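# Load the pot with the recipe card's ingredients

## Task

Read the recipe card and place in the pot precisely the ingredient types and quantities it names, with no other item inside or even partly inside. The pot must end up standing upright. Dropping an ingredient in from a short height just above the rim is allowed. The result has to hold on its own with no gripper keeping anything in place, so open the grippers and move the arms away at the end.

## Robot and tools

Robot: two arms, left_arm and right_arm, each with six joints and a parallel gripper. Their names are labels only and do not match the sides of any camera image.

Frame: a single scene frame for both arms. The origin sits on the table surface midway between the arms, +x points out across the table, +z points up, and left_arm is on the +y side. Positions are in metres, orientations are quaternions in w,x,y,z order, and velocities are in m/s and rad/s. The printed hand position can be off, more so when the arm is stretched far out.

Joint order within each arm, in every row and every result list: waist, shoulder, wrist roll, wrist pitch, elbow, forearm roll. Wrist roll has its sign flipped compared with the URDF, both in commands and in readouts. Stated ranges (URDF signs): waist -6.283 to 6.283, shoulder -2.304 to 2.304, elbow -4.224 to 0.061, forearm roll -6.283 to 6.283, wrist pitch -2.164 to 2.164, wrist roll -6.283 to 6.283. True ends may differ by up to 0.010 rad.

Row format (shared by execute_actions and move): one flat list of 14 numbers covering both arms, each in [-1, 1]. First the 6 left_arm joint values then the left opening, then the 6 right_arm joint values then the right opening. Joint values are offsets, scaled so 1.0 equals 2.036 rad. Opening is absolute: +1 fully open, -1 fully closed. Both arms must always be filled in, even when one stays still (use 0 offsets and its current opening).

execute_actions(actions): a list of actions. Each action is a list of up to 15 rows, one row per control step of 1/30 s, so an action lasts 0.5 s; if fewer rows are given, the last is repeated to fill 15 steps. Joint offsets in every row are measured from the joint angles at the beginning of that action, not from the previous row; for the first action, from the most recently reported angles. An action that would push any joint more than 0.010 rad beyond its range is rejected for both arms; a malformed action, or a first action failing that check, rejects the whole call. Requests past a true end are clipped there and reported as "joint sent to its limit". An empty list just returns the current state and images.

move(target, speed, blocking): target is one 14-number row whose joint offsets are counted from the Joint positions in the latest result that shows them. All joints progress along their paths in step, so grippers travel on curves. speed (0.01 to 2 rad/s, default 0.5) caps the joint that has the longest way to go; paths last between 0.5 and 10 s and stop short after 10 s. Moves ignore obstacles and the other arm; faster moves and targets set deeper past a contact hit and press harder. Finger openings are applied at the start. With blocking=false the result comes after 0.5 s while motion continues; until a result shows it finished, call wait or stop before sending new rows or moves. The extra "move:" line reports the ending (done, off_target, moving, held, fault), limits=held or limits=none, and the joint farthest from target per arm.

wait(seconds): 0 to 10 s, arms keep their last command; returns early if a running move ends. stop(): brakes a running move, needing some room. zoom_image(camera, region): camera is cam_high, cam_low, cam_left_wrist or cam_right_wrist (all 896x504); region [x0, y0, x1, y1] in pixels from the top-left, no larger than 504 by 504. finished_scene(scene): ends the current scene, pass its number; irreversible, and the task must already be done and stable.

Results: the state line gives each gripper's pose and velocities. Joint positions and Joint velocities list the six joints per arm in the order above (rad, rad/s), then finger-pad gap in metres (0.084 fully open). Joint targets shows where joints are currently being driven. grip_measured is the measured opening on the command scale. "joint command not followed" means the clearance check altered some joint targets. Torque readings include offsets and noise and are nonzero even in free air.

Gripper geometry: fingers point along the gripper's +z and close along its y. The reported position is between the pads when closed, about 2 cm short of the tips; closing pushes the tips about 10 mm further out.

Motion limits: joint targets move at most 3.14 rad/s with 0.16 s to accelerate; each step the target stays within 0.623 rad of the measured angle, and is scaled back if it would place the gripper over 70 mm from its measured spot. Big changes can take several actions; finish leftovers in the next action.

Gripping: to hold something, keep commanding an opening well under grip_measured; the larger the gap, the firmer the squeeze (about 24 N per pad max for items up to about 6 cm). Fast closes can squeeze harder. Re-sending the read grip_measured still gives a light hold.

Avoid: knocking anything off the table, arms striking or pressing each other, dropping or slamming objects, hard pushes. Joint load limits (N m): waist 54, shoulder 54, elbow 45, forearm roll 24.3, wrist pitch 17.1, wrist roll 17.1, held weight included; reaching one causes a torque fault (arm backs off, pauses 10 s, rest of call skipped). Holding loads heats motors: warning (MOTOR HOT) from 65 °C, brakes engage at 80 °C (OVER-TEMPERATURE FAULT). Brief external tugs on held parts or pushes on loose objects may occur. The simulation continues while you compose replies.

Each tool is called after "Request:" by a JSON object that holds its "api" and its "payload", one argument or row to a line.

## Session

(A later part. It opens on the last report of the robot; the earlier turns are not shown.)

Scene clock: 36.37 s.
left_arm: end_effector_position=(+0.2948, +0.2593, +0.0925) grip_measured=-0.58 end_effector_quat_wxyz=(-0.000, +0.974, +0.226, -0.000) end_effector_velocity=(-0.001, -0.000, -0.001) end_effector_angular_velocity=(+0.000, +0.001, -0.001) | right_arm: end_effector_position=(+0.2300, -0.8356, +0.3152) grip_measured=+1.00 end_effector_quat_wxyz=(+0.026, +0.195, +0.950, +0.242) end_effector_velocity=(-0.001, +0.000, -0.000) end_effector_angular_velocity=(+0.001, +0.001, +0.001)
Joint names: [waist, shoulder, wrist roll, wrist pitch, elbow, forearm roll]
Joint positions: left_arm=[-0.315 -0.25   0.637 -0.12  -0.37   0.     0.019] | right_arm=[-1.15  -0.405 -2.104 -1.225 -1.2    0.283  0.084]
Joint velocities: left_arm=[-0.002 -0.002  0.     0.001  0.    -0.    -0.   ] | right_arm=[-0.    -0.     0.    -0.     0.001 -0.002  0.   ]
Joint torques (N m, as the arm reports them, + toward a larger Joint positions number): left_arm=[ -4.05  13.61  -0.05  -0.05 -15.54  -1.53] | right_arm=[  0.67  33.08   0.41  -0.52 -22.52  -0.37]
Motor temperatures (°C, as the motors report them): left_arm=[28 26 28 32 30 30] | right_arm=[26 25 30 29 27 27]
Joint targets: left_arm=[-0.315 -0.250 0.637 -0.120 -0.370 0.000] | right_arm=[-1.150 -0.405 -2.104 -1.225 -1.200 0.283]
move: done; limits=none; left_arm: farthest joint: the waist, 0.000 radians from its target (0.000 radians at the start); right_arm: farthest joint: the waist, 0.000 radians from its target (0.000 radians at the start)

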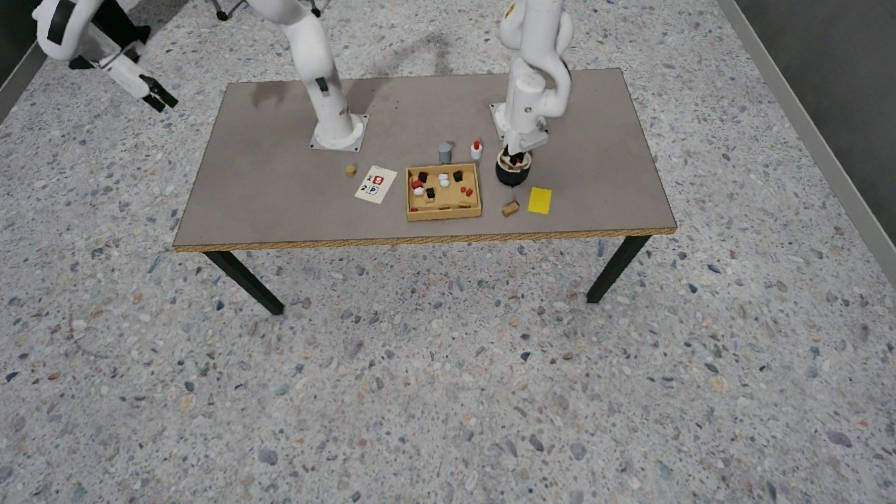

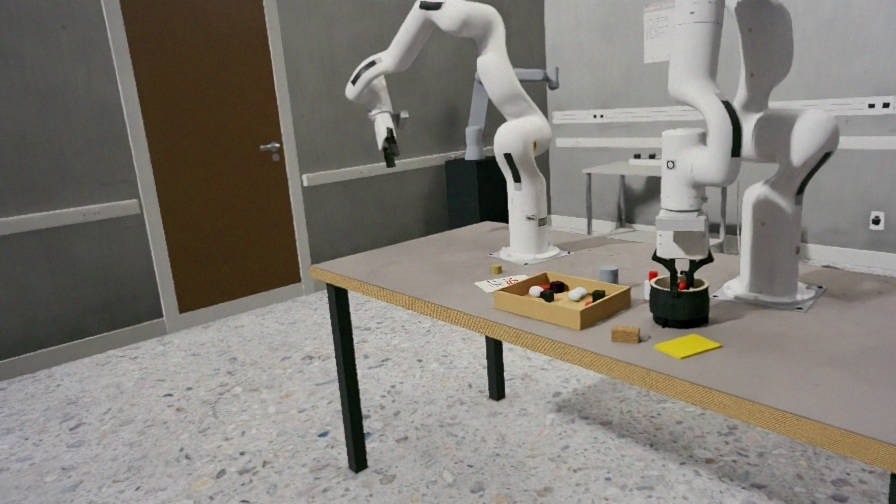

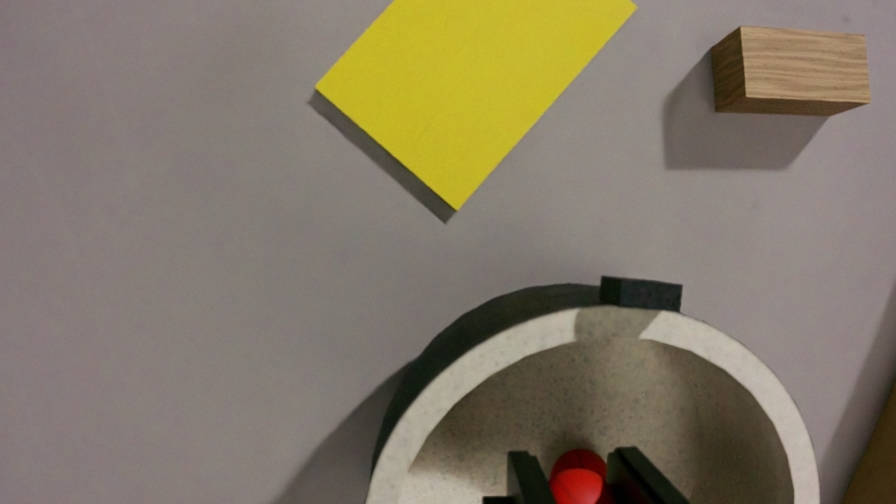

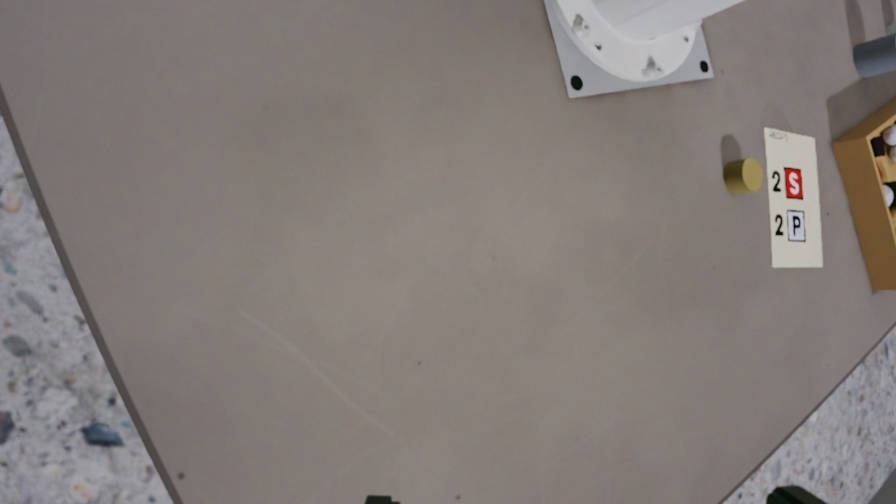

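Request:
{"api": "execute_actions", "payload": {
  "actions": [
    [[0,0,0,0,0,0,-0.6,0,0,0,0,0,0,1],[0,0,0,0,0,0,-0.5,0,0,0,0,0,0,1],[0,0,0,0,0,0,-0.4,0,0,0,0,0,0,1],[0,0,0,0,0,0,-0.28,0,0,0,0,0,0,1]]
  ]
}}

Request:
{"api": "move", "payload": {
  "target": [0,0.093,0,-0.094,-0.001,0,-0.28,0,0,0,0,0,0,1],
  "speed": 0.4
}}

Request:
{"api": "move", "payload": {
  "target": [-0.2839,-0.2225,0.0354,0.0189,-0.2041,0,0.0,0,0,0,0,0,0,1],
  "speed": 0.6
}}

Scene clock: 38.37 s.
left_arm: end_effector_position=(+0.2948, +0.2593, +0.0925) grip_measured=-0.30 end_effector_quat_wxyz=(-0.000, +0.974, +0.226, -0.000) end_effector_velocity=(+0.000, +0.000, +0.000) end_effector_angular_velocity=(+0.000, -0.001, -0.002) | right_arm: end_effector_position=(+0.2300, -0.8356, +0.3152) grip_measured=+1.00 end_effector_quat_wxyz=(+0.026, +0.195, +0.950, +0.242) end_effector_velocity=(+0.001, -0.000, +0.001) end_effector_angular_velocity=(-0.001, -0.002, -0.001)
Joint names: [waist, shoulder, wrist roll, wrist pitch, elbow, forearm roll]
Joint positions: left_arm=[-0.315 -0.25   0.637 -0.12  -0.37   0.     0.031] | right_arm=[-1.15  -0.405 -2.104 -1.225 -1.2    0.283  0.084]
Joint velocities: left_arm=[ 0.     0.    -0.     0.001 -0.     0.002  0.   ] | right_arm=[ 0.     0.001 -0.     0.    -0.001  0.002  0.   ]
Joint torques (N m, as the arm reports them, + toward a larger Joint positions number): left_arm=[ -1.77  16.75  -0.15  -0.04 -14.77  -0.71] | right_arm=[  1.29  33.07   0.42  -0.61 -22.51  -0.47]
Motor temperatures (°C, as the motors report them): left_arm=[28 26 28 32 30 30] | right_arm=[26 25 30 29 27 27]
Joint targets: left_arm=[-0.315 -0.250 0.637 -0.120 -0.370 0.000] | right_arm=[-1.150 -0.405 -2.104 -1.225 -1.200 0.283]

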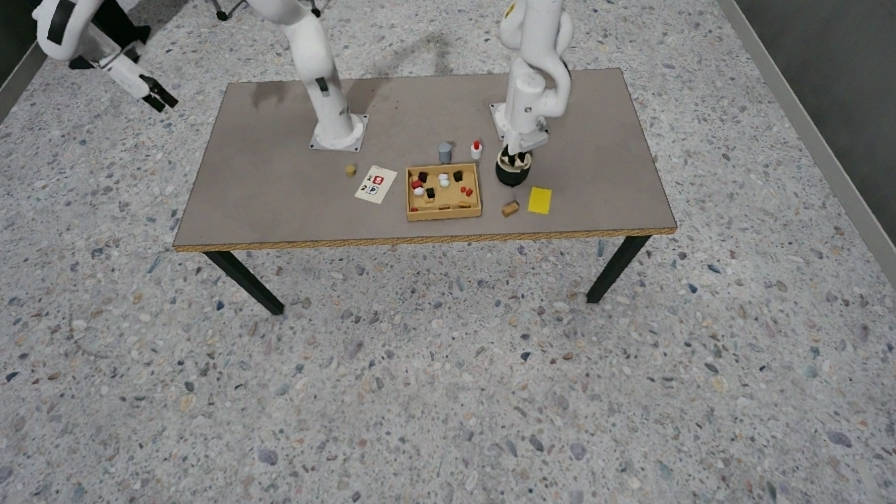

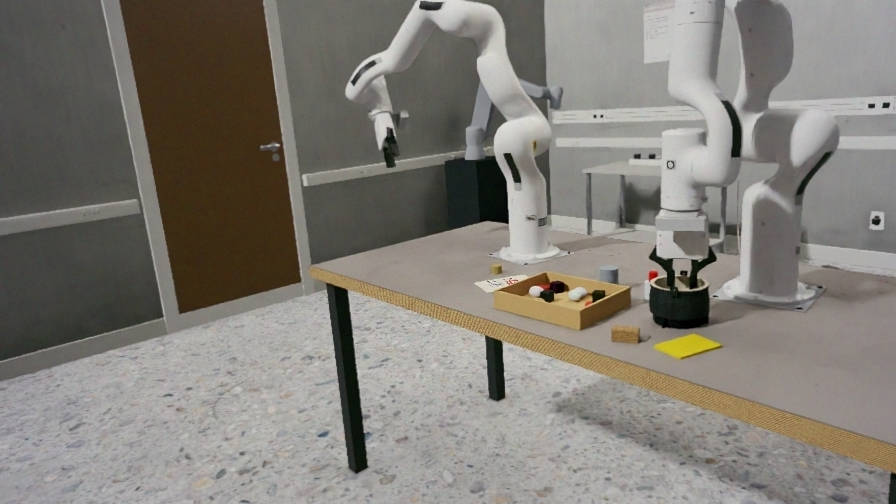

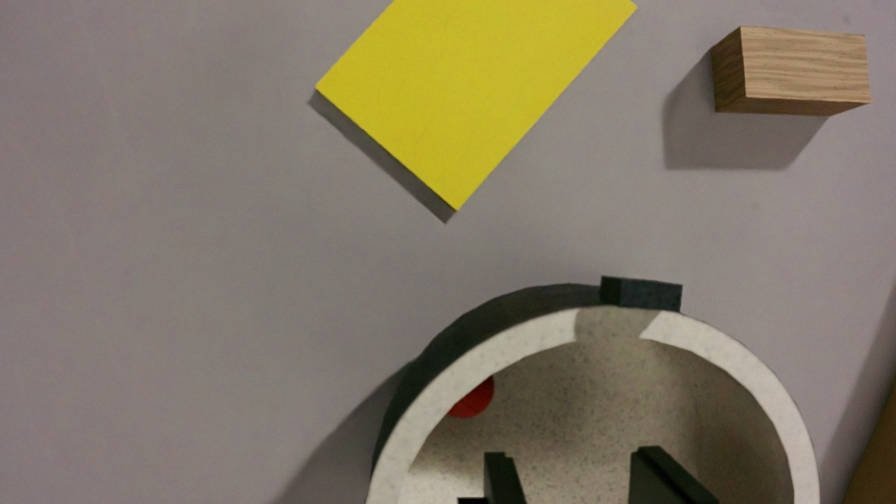

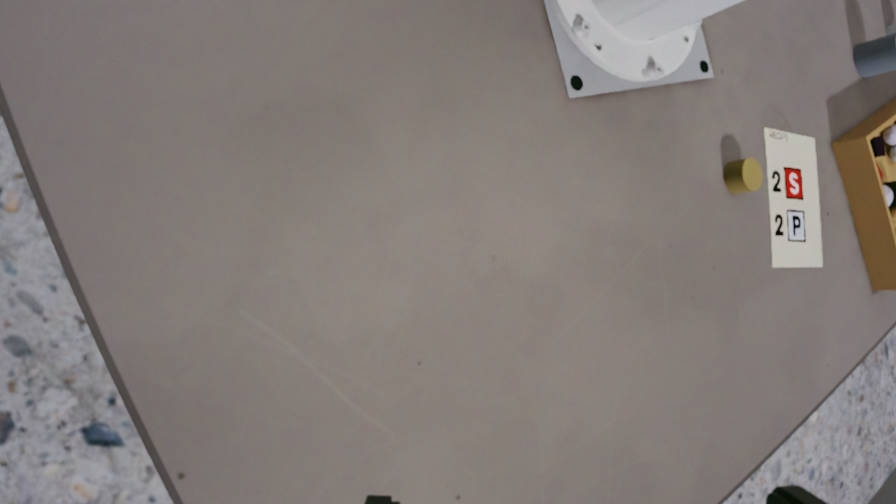

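Scene clock: 39.40 s.
left_arm: end_effector_position=(+0.2952, +0.2592, +0.1492) grip_measured=-0.30 end_effector_quat_wxyz=(-0.000, +0.974, +0.226, -0.000) end_effector_velocity=(+0.000, -0.000, +0.001) end_effector_angular_velocity=(-0.000, -0.001, -0.001) | right_arm: end_effector_position=(+0.2300, -0.8356, +0.3152) grip_measured=+1.00 end_effector_quat_wxyz=(+0.026, +0.195, +0.950, +0.242) end_effector_velocity=(+0.000, +0.000, -0.000) end_effector_angular_velocity=(+0.001, -0.000, -0.000)
Joint names: [waist, shoulder, wrist roll, wrist pitch, elbow, forearm roll]
Joint positions: left_arm=[-0.315 -0.061  0.637 -0.312 -0.372  0.     0.031] | right_arm=[-1.15  -0.405 -2.104 -1.225 -1.2    0.283  0.084]
Joint velocities: left_arm=[-0.001  0.003 -0.    -0.002 -0.    -0.    -0.   ] | right_arm=[ 0.     0.    -0.    -0.     0.     0.001 -0.   ]
Joint torques (N m, as the arm reports them, + toward a larger Joint positions number): left_arm=[ -4.68  16.64  -0.04  -0.29 -20.46  -0.94] | right_arm=[  0.32  33.36   0.41  -0.55 -22.61  -0.28]
Motor temperatures (°C, as the motors report them): left_arm=[28 26 28 32 30 30] | right_arm=[26 25 30 29 27 27]
Joint targets: left_arm=[-0.315 -0.061 0.637 -0.312 -0.372 0.000] | right_arm=[-1.150 -0.405 -2.104 -1.225 -1.200 0.283]
move: done; limits=none; left_arm: farthest joint: the waist, 0.000 radians from its target (0.000 radians at the start); right_arm: farthest joint: the waist, 0.000 radians from its target (0.000 radians at the start)

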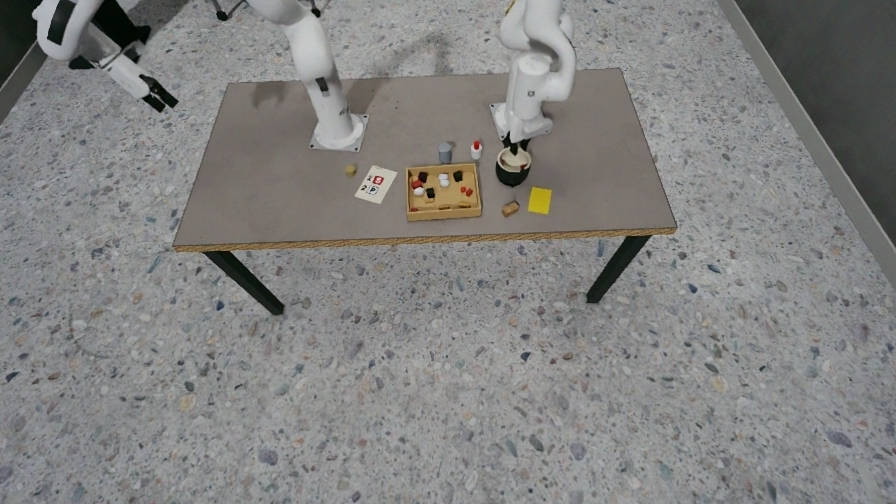

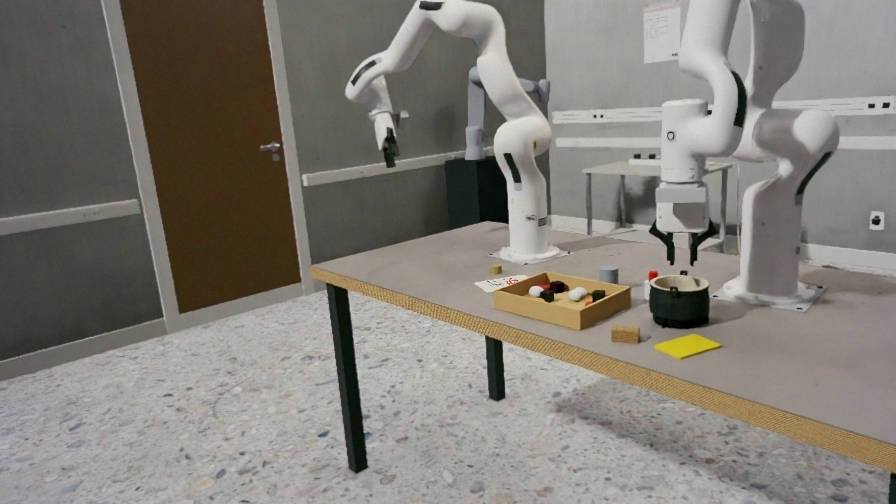

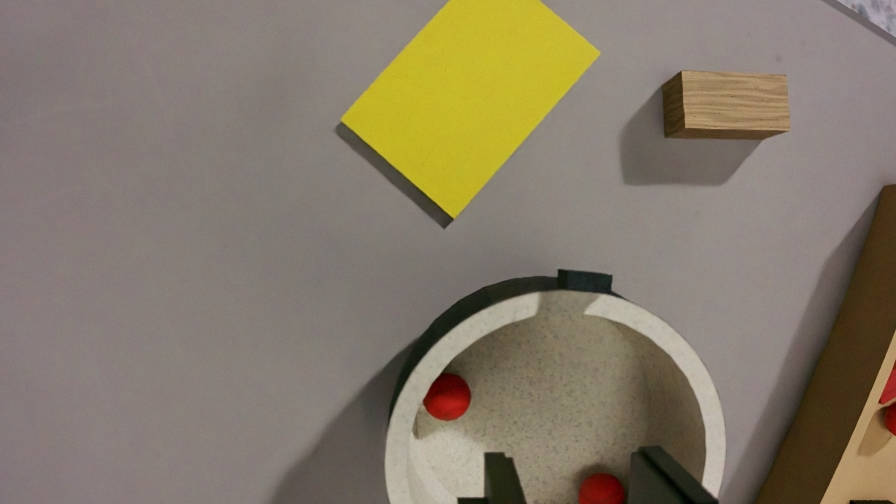

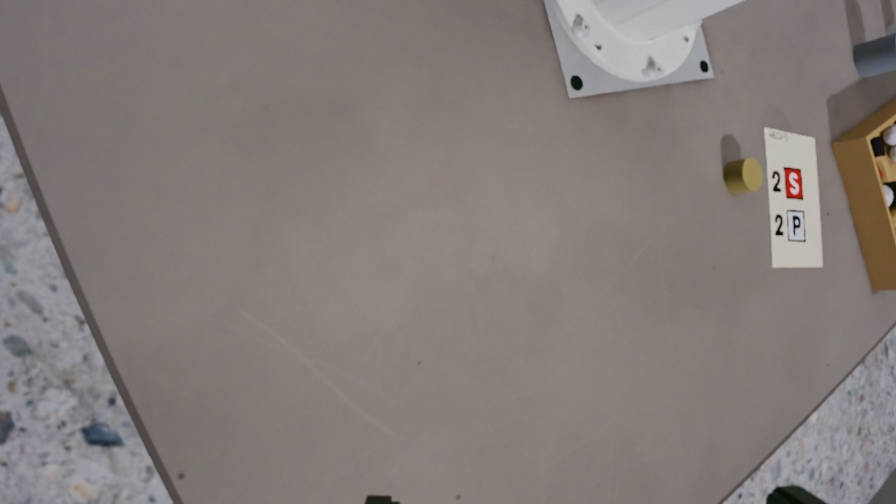

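Scene clock: 41.00 s.
left_arm: end_effector_position=(+0.3310, +0.0022, +0.0896) grip_measured=-0.01 end_effector_quat_wxyz=(+0.000, +1.000, -0.024, +0.000) end_effector_velocity=(-0.001, -0.001, -0.001) end_effector_angular_velocity=(-0.000, +0.000, -0.003) | right_arm: end_effector_position=(+0.2300, -0.8356, +0.3152) grip_measured=+1.00 end_effector_quat_wxyz=(+0.026, +0.195, +0.950, +0.242) end_effector_velocity=(-0.000, +0.000, -0.000) end_effector_angular_velocity=(+0.001, +0.000, -0.001)
Joint names: [waist, shoulder, wrist roll, wrist pitch, elbow, forearm roll]
Joint positions: left_arm=[-0.893 -0.514  0.709 -0.273 -0.787  0.     0.044] | right_arm=[-1.15  -0.405 -2.104 -1.225 -1.2    0.283  0.084]
Joint velocities: left_arm=[-0.003 -0.002 -0.     0.    -0.002 -0.001 -0.   ] | right_arm=[-0.    -0.    -0.    -0.     0.001  0.     0.   ]
Joint torques (N m, as the arm reports them, + toward a larger Joint positions number): left_arm=[ -7.19  26.09   0.05  -0.16 -18.5   -1.51] | right_arm=[  0.98  33.34   0.37  -0.55 -22.19  -0.54]
Motor temperatures (°C, as the motors report them): left_arm=[28 26 28 32 30 30] | right_arm=[26 25 30 29 27 27]
Joint targets: left_arm=[-0.893 -0.514 0.709 -0.273 -0.788 0.000] | right_arm=[-1.150 -0.405 -2.104 -1.225 -1.200 0.283]
move: done; limits=none; left_arm: farthest joint: the waist, 0.000 radians from its target (0.578 radians at the start); right_arm: farthest joint: the waist, 0.000 radians from its target (0.000 radians at the start)

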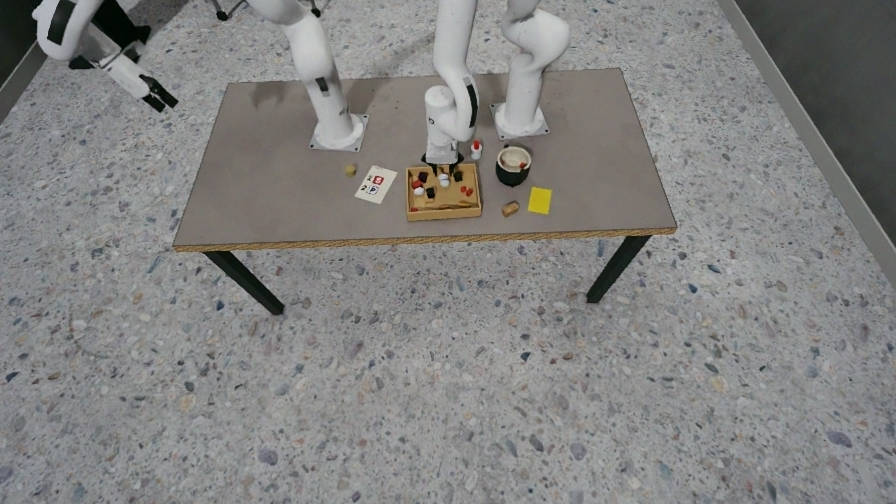

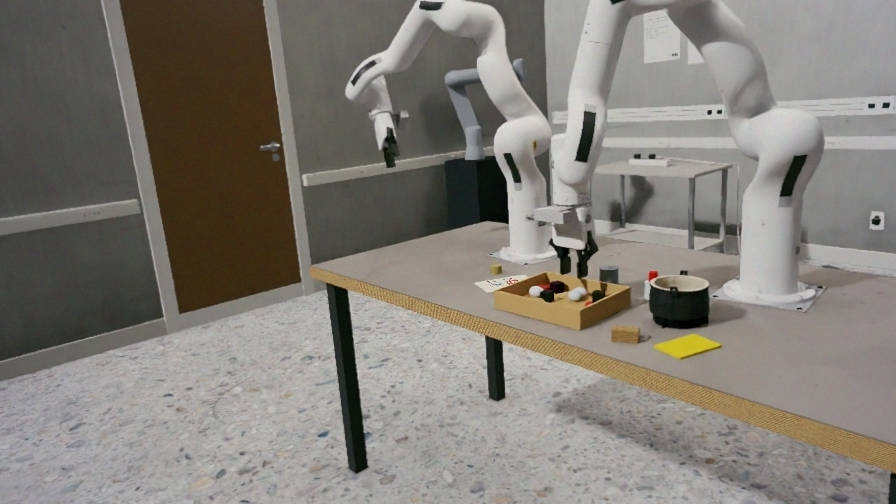

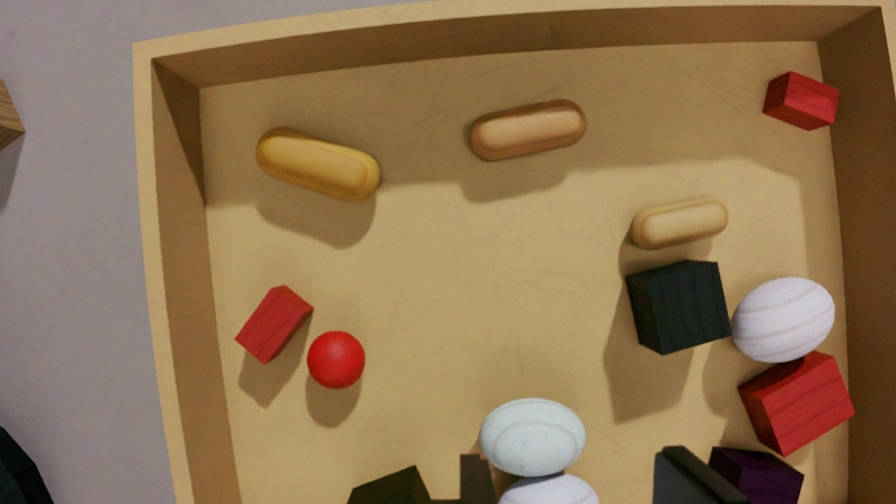

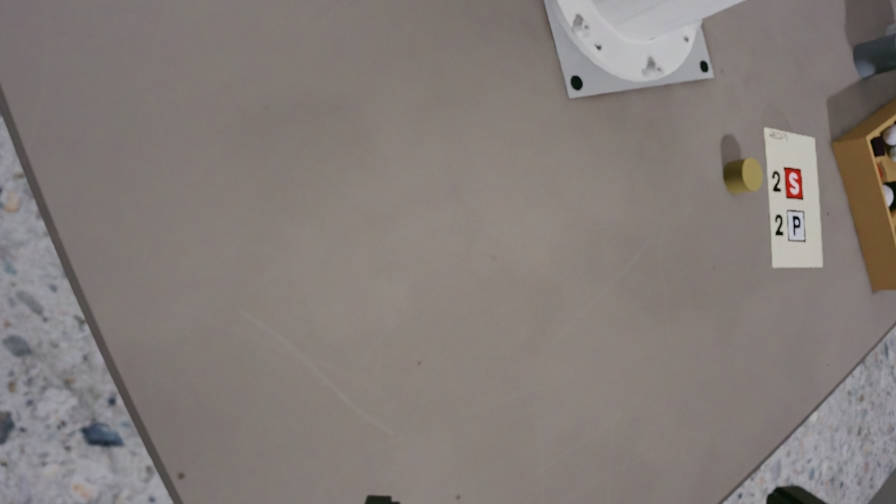

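Request:
{"api": "move", "payload": {
  "target": [0.002,-0.071,0,0.0597,-0.0113,0,0,0,0,0,0,0,0,1],
  "speed": 0.15
}}

Request:
{"api": "execute_actions", "payload": {
  "actions": [
    [[0,0,0,0,0,0,-0.04,0,0,0,0,0,0,1],[0,0,0,0,0,0,-0.08,0,0,0,0,0,0,1],[0,0,0,0,0,0,-0.12,0,0,0,0,0,0,1],[0,0,0,0,0,0,-0.16,0,0,0,0,0,0,1],[0,0,0,0,0,0,-0.2,0,0,0,0,0,0,1],[0,0,0,0,0,0,-0.24,0,0,0,0,0,0,1],[0,0,0,0,0,0,-0.28,0,0,0,0,0,0,1],[0,0,0,0,0,0,-0.32,0,0,0,0,0,0,1],[0,0,0,0,0,0,-0.36,0,0,0,0,0,0,1],[0,0,0,0,0,0,-0.4,0,0,0,0,0,0,1],[0,0,0,0,0,0,-0.45,0,0,0,0,0,0,1],[0,0,0,0,0,0,-0.5,0,0,0,0,0,0,1]]
  ]
}}

Scene clock: 43.57 s.
left_arm: end_effector_position=(+0.3325, +0.0033, +0.0299) grip_measured=-0.01 end_effector_quat_wxyz=(+0.000, +1.000, -0.022, +0.000) end_effector_velocity=(+0.000, +0.000, -0.001) end_effector_angular_velocity=(+0.000, +0.000, +0.000) | right_arm: end_effector_position=(+0.2300, -0.8356, +0.3152) grip_measured=+1.00 end_effector_quat_wxyz=(+0.026, +0.195, +0.950, +0.242) end_effector_velocity=(-0.000, -0.000, +0.001) end_effector_angular_velocity=(-0.002, -0.000, +0.001)
Joint names: [waist, shoulder, wrist roll, wrist pitch, elbow, forearm roll]
Joint positions: left_arm=[-0.888 -0.658  0.709 -0.152 -0.81   0.     0.044] | right_arm=[-1.15  -0.405 -2.104 -1.225 -1.2    0.283  0.084]
Joint velocities: left_arm=[ 0.001 -0.002 -0.     0.002 -0.     0.001 -0.   ] | right_arm=[ 0.     0.002  0.    -0.    -0.001 -0.001  0.   ]
Joint torques (N m, as the arm reports them, + toward a larger Joint positions number): left_arm=[ -5.19  27.74   0.04  -0.09 -17.56  -1.34] | right_arm=[  1.34  32.96   0.38  -0.55 -22.71  -0.48]
Motor temperatures (°C, as the motors report them): left_arm=[28 26 28 32 30 30] | right_arm=[26 25 30 29 27 27]
Joint targets: left_arm=[-0.888 -0.658 0.709 -0.152 -0.810 0.000] | right_arm=[-1.150 -0.405 -2.104 -1.225 -1.200 0.283]
move: done; limits=none; left_arm: farthest joint: the shoulder, 0.001 radians from its target (0.145 radians at the start); right_arm: farthest joint: the waist, 0.000 radians from its target (0.000 radians at the start)

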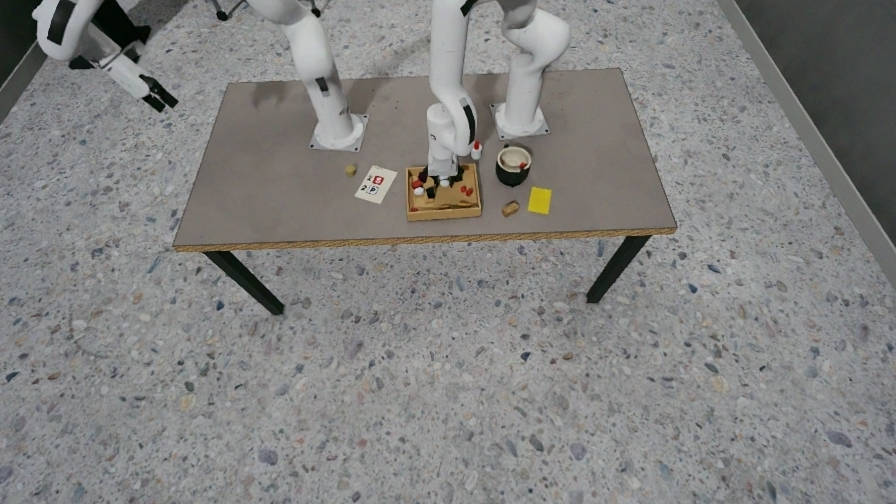

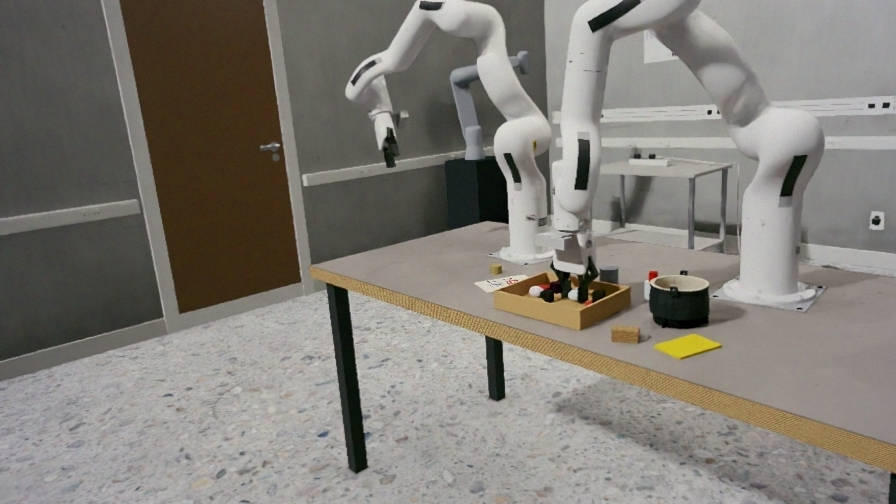

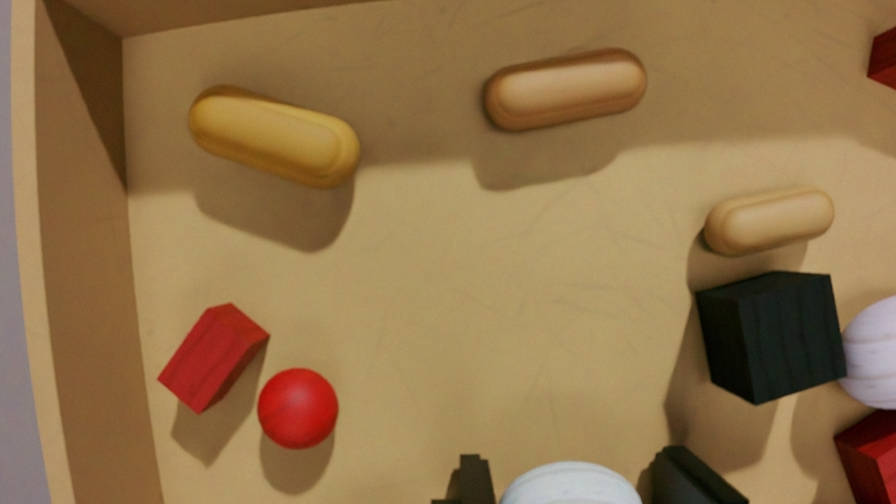

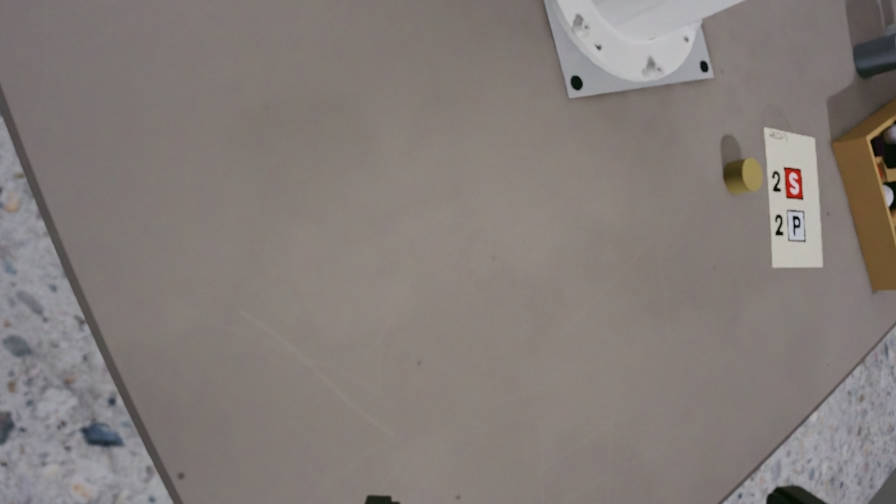

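Scene clock: 44.07 s.
left_arm: end_effector_position=(+0.3325, +0.0033, +0.0299) grip_measured=-0.20 end_effector_quat_wxyz=(+0.000, +1.000, -0.022, +0.000) end_effector_velocity=(-0.000, -0.000, -0.000) end_effector_angular_velocity=(+0.000, +0.000, -0.003) | right_arm: end_effector_position=(+0.2300, -0.8356, +0.3152) grip_measured=+1.00 end_effector_quat_wxyz=(+0.026, +0.195, +0.950, +0.242) end_effector_velocity=(-0.000, -0.000, +0.001) end_effector_angular_velocity=(-0.001, +0.000, +0.001)
Joint names: [waist, shoulder, wrist roll, wrist pitch, elbow, forearm roll]
Joint positions: left_arm=[-0.888 -0.658  0.709 -0.152 -0.81   0.     0.035] | right_arm=[-1.15  -0.405 -2.104 -1.225 -1.2    0.283  0.084]
Joint velocities: left_arm=[-0.001 -0.    -0.001 -0.     0.     0.001  0.   ] | right_arm=[ 0.     0.001 -0.    -0.001 -0.001 -0.001  0.   ]
Joint torques (N m, as the arm reports them, + toward a larger Joint positions number): left_arm=[ -7.    26.79   0.03  -0.13 -17.02  -0.55] | right_arm=[  0.93  32.66   0.44  -0.61 -22.33  -0.4 ]
Motor temperatures (°C, as the motors report them): left_arm=[28 26 28 32 30 30] | right_arm=[26 25 30 29 27 27]
Joint targets: left_arm=[-0.888 -0.658 0.709 -0.152 -0.810 0.000] | right_arm=[-1.150 -0.405 -2.104 -1.225 -1.200 0.283]

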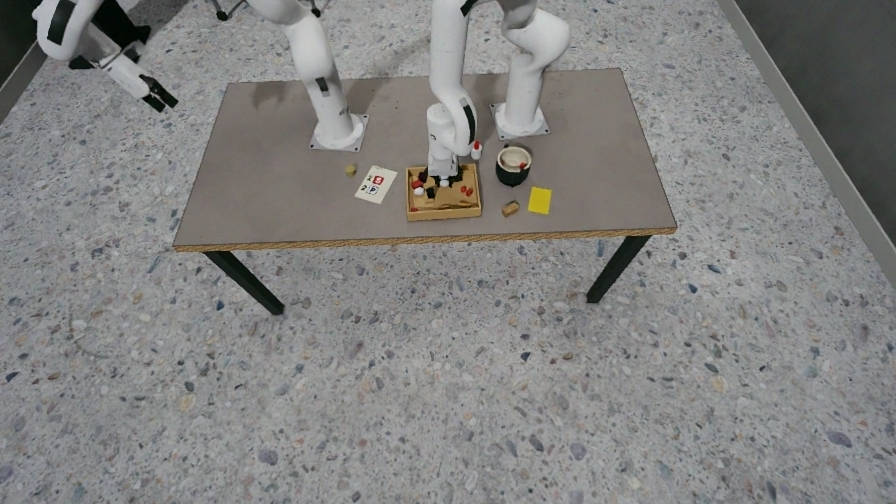

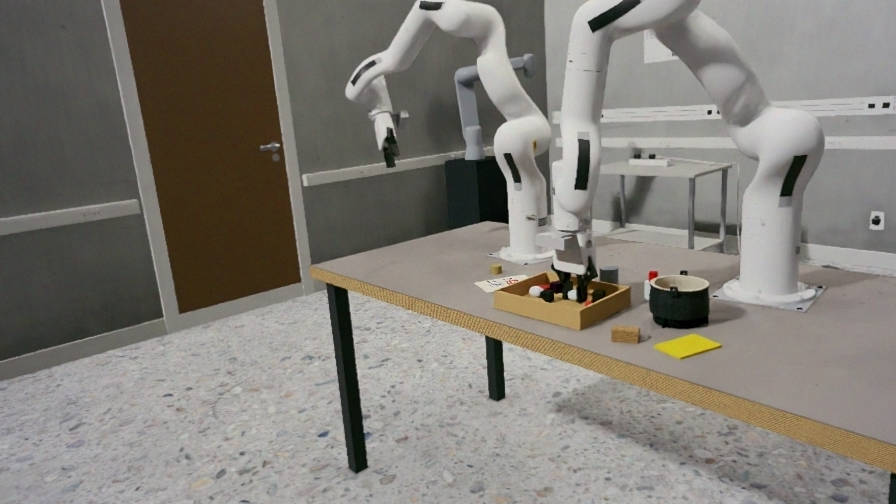

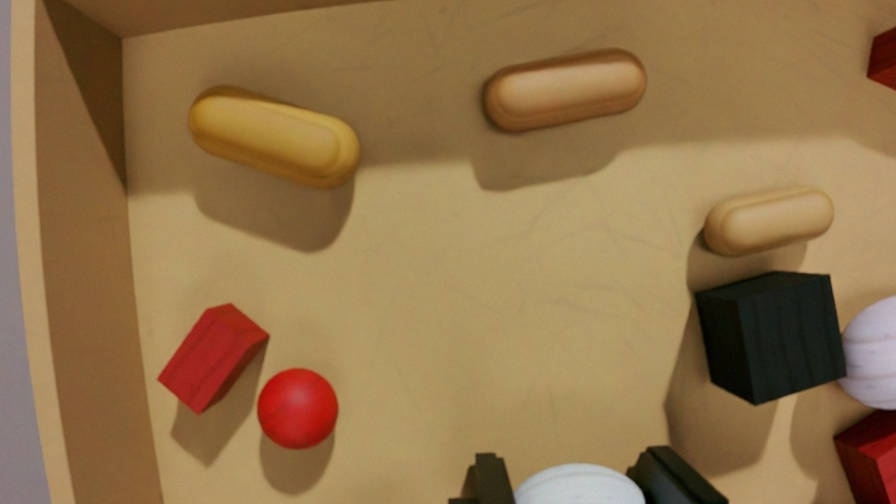

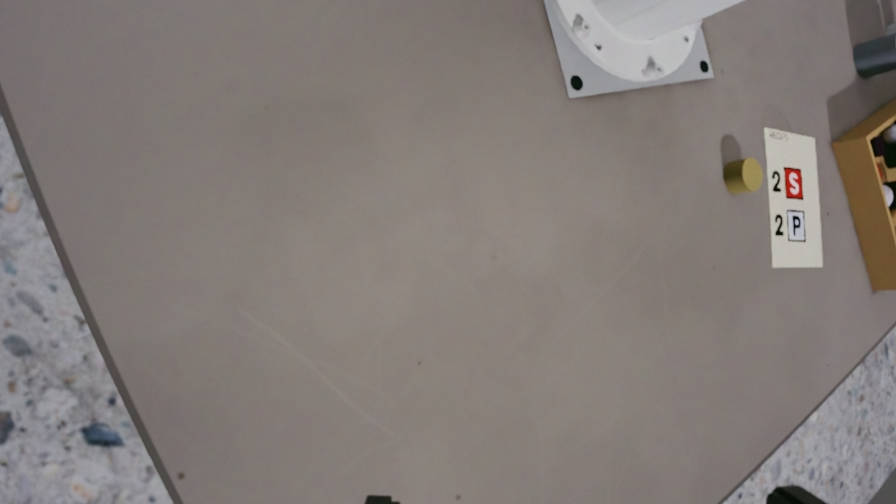

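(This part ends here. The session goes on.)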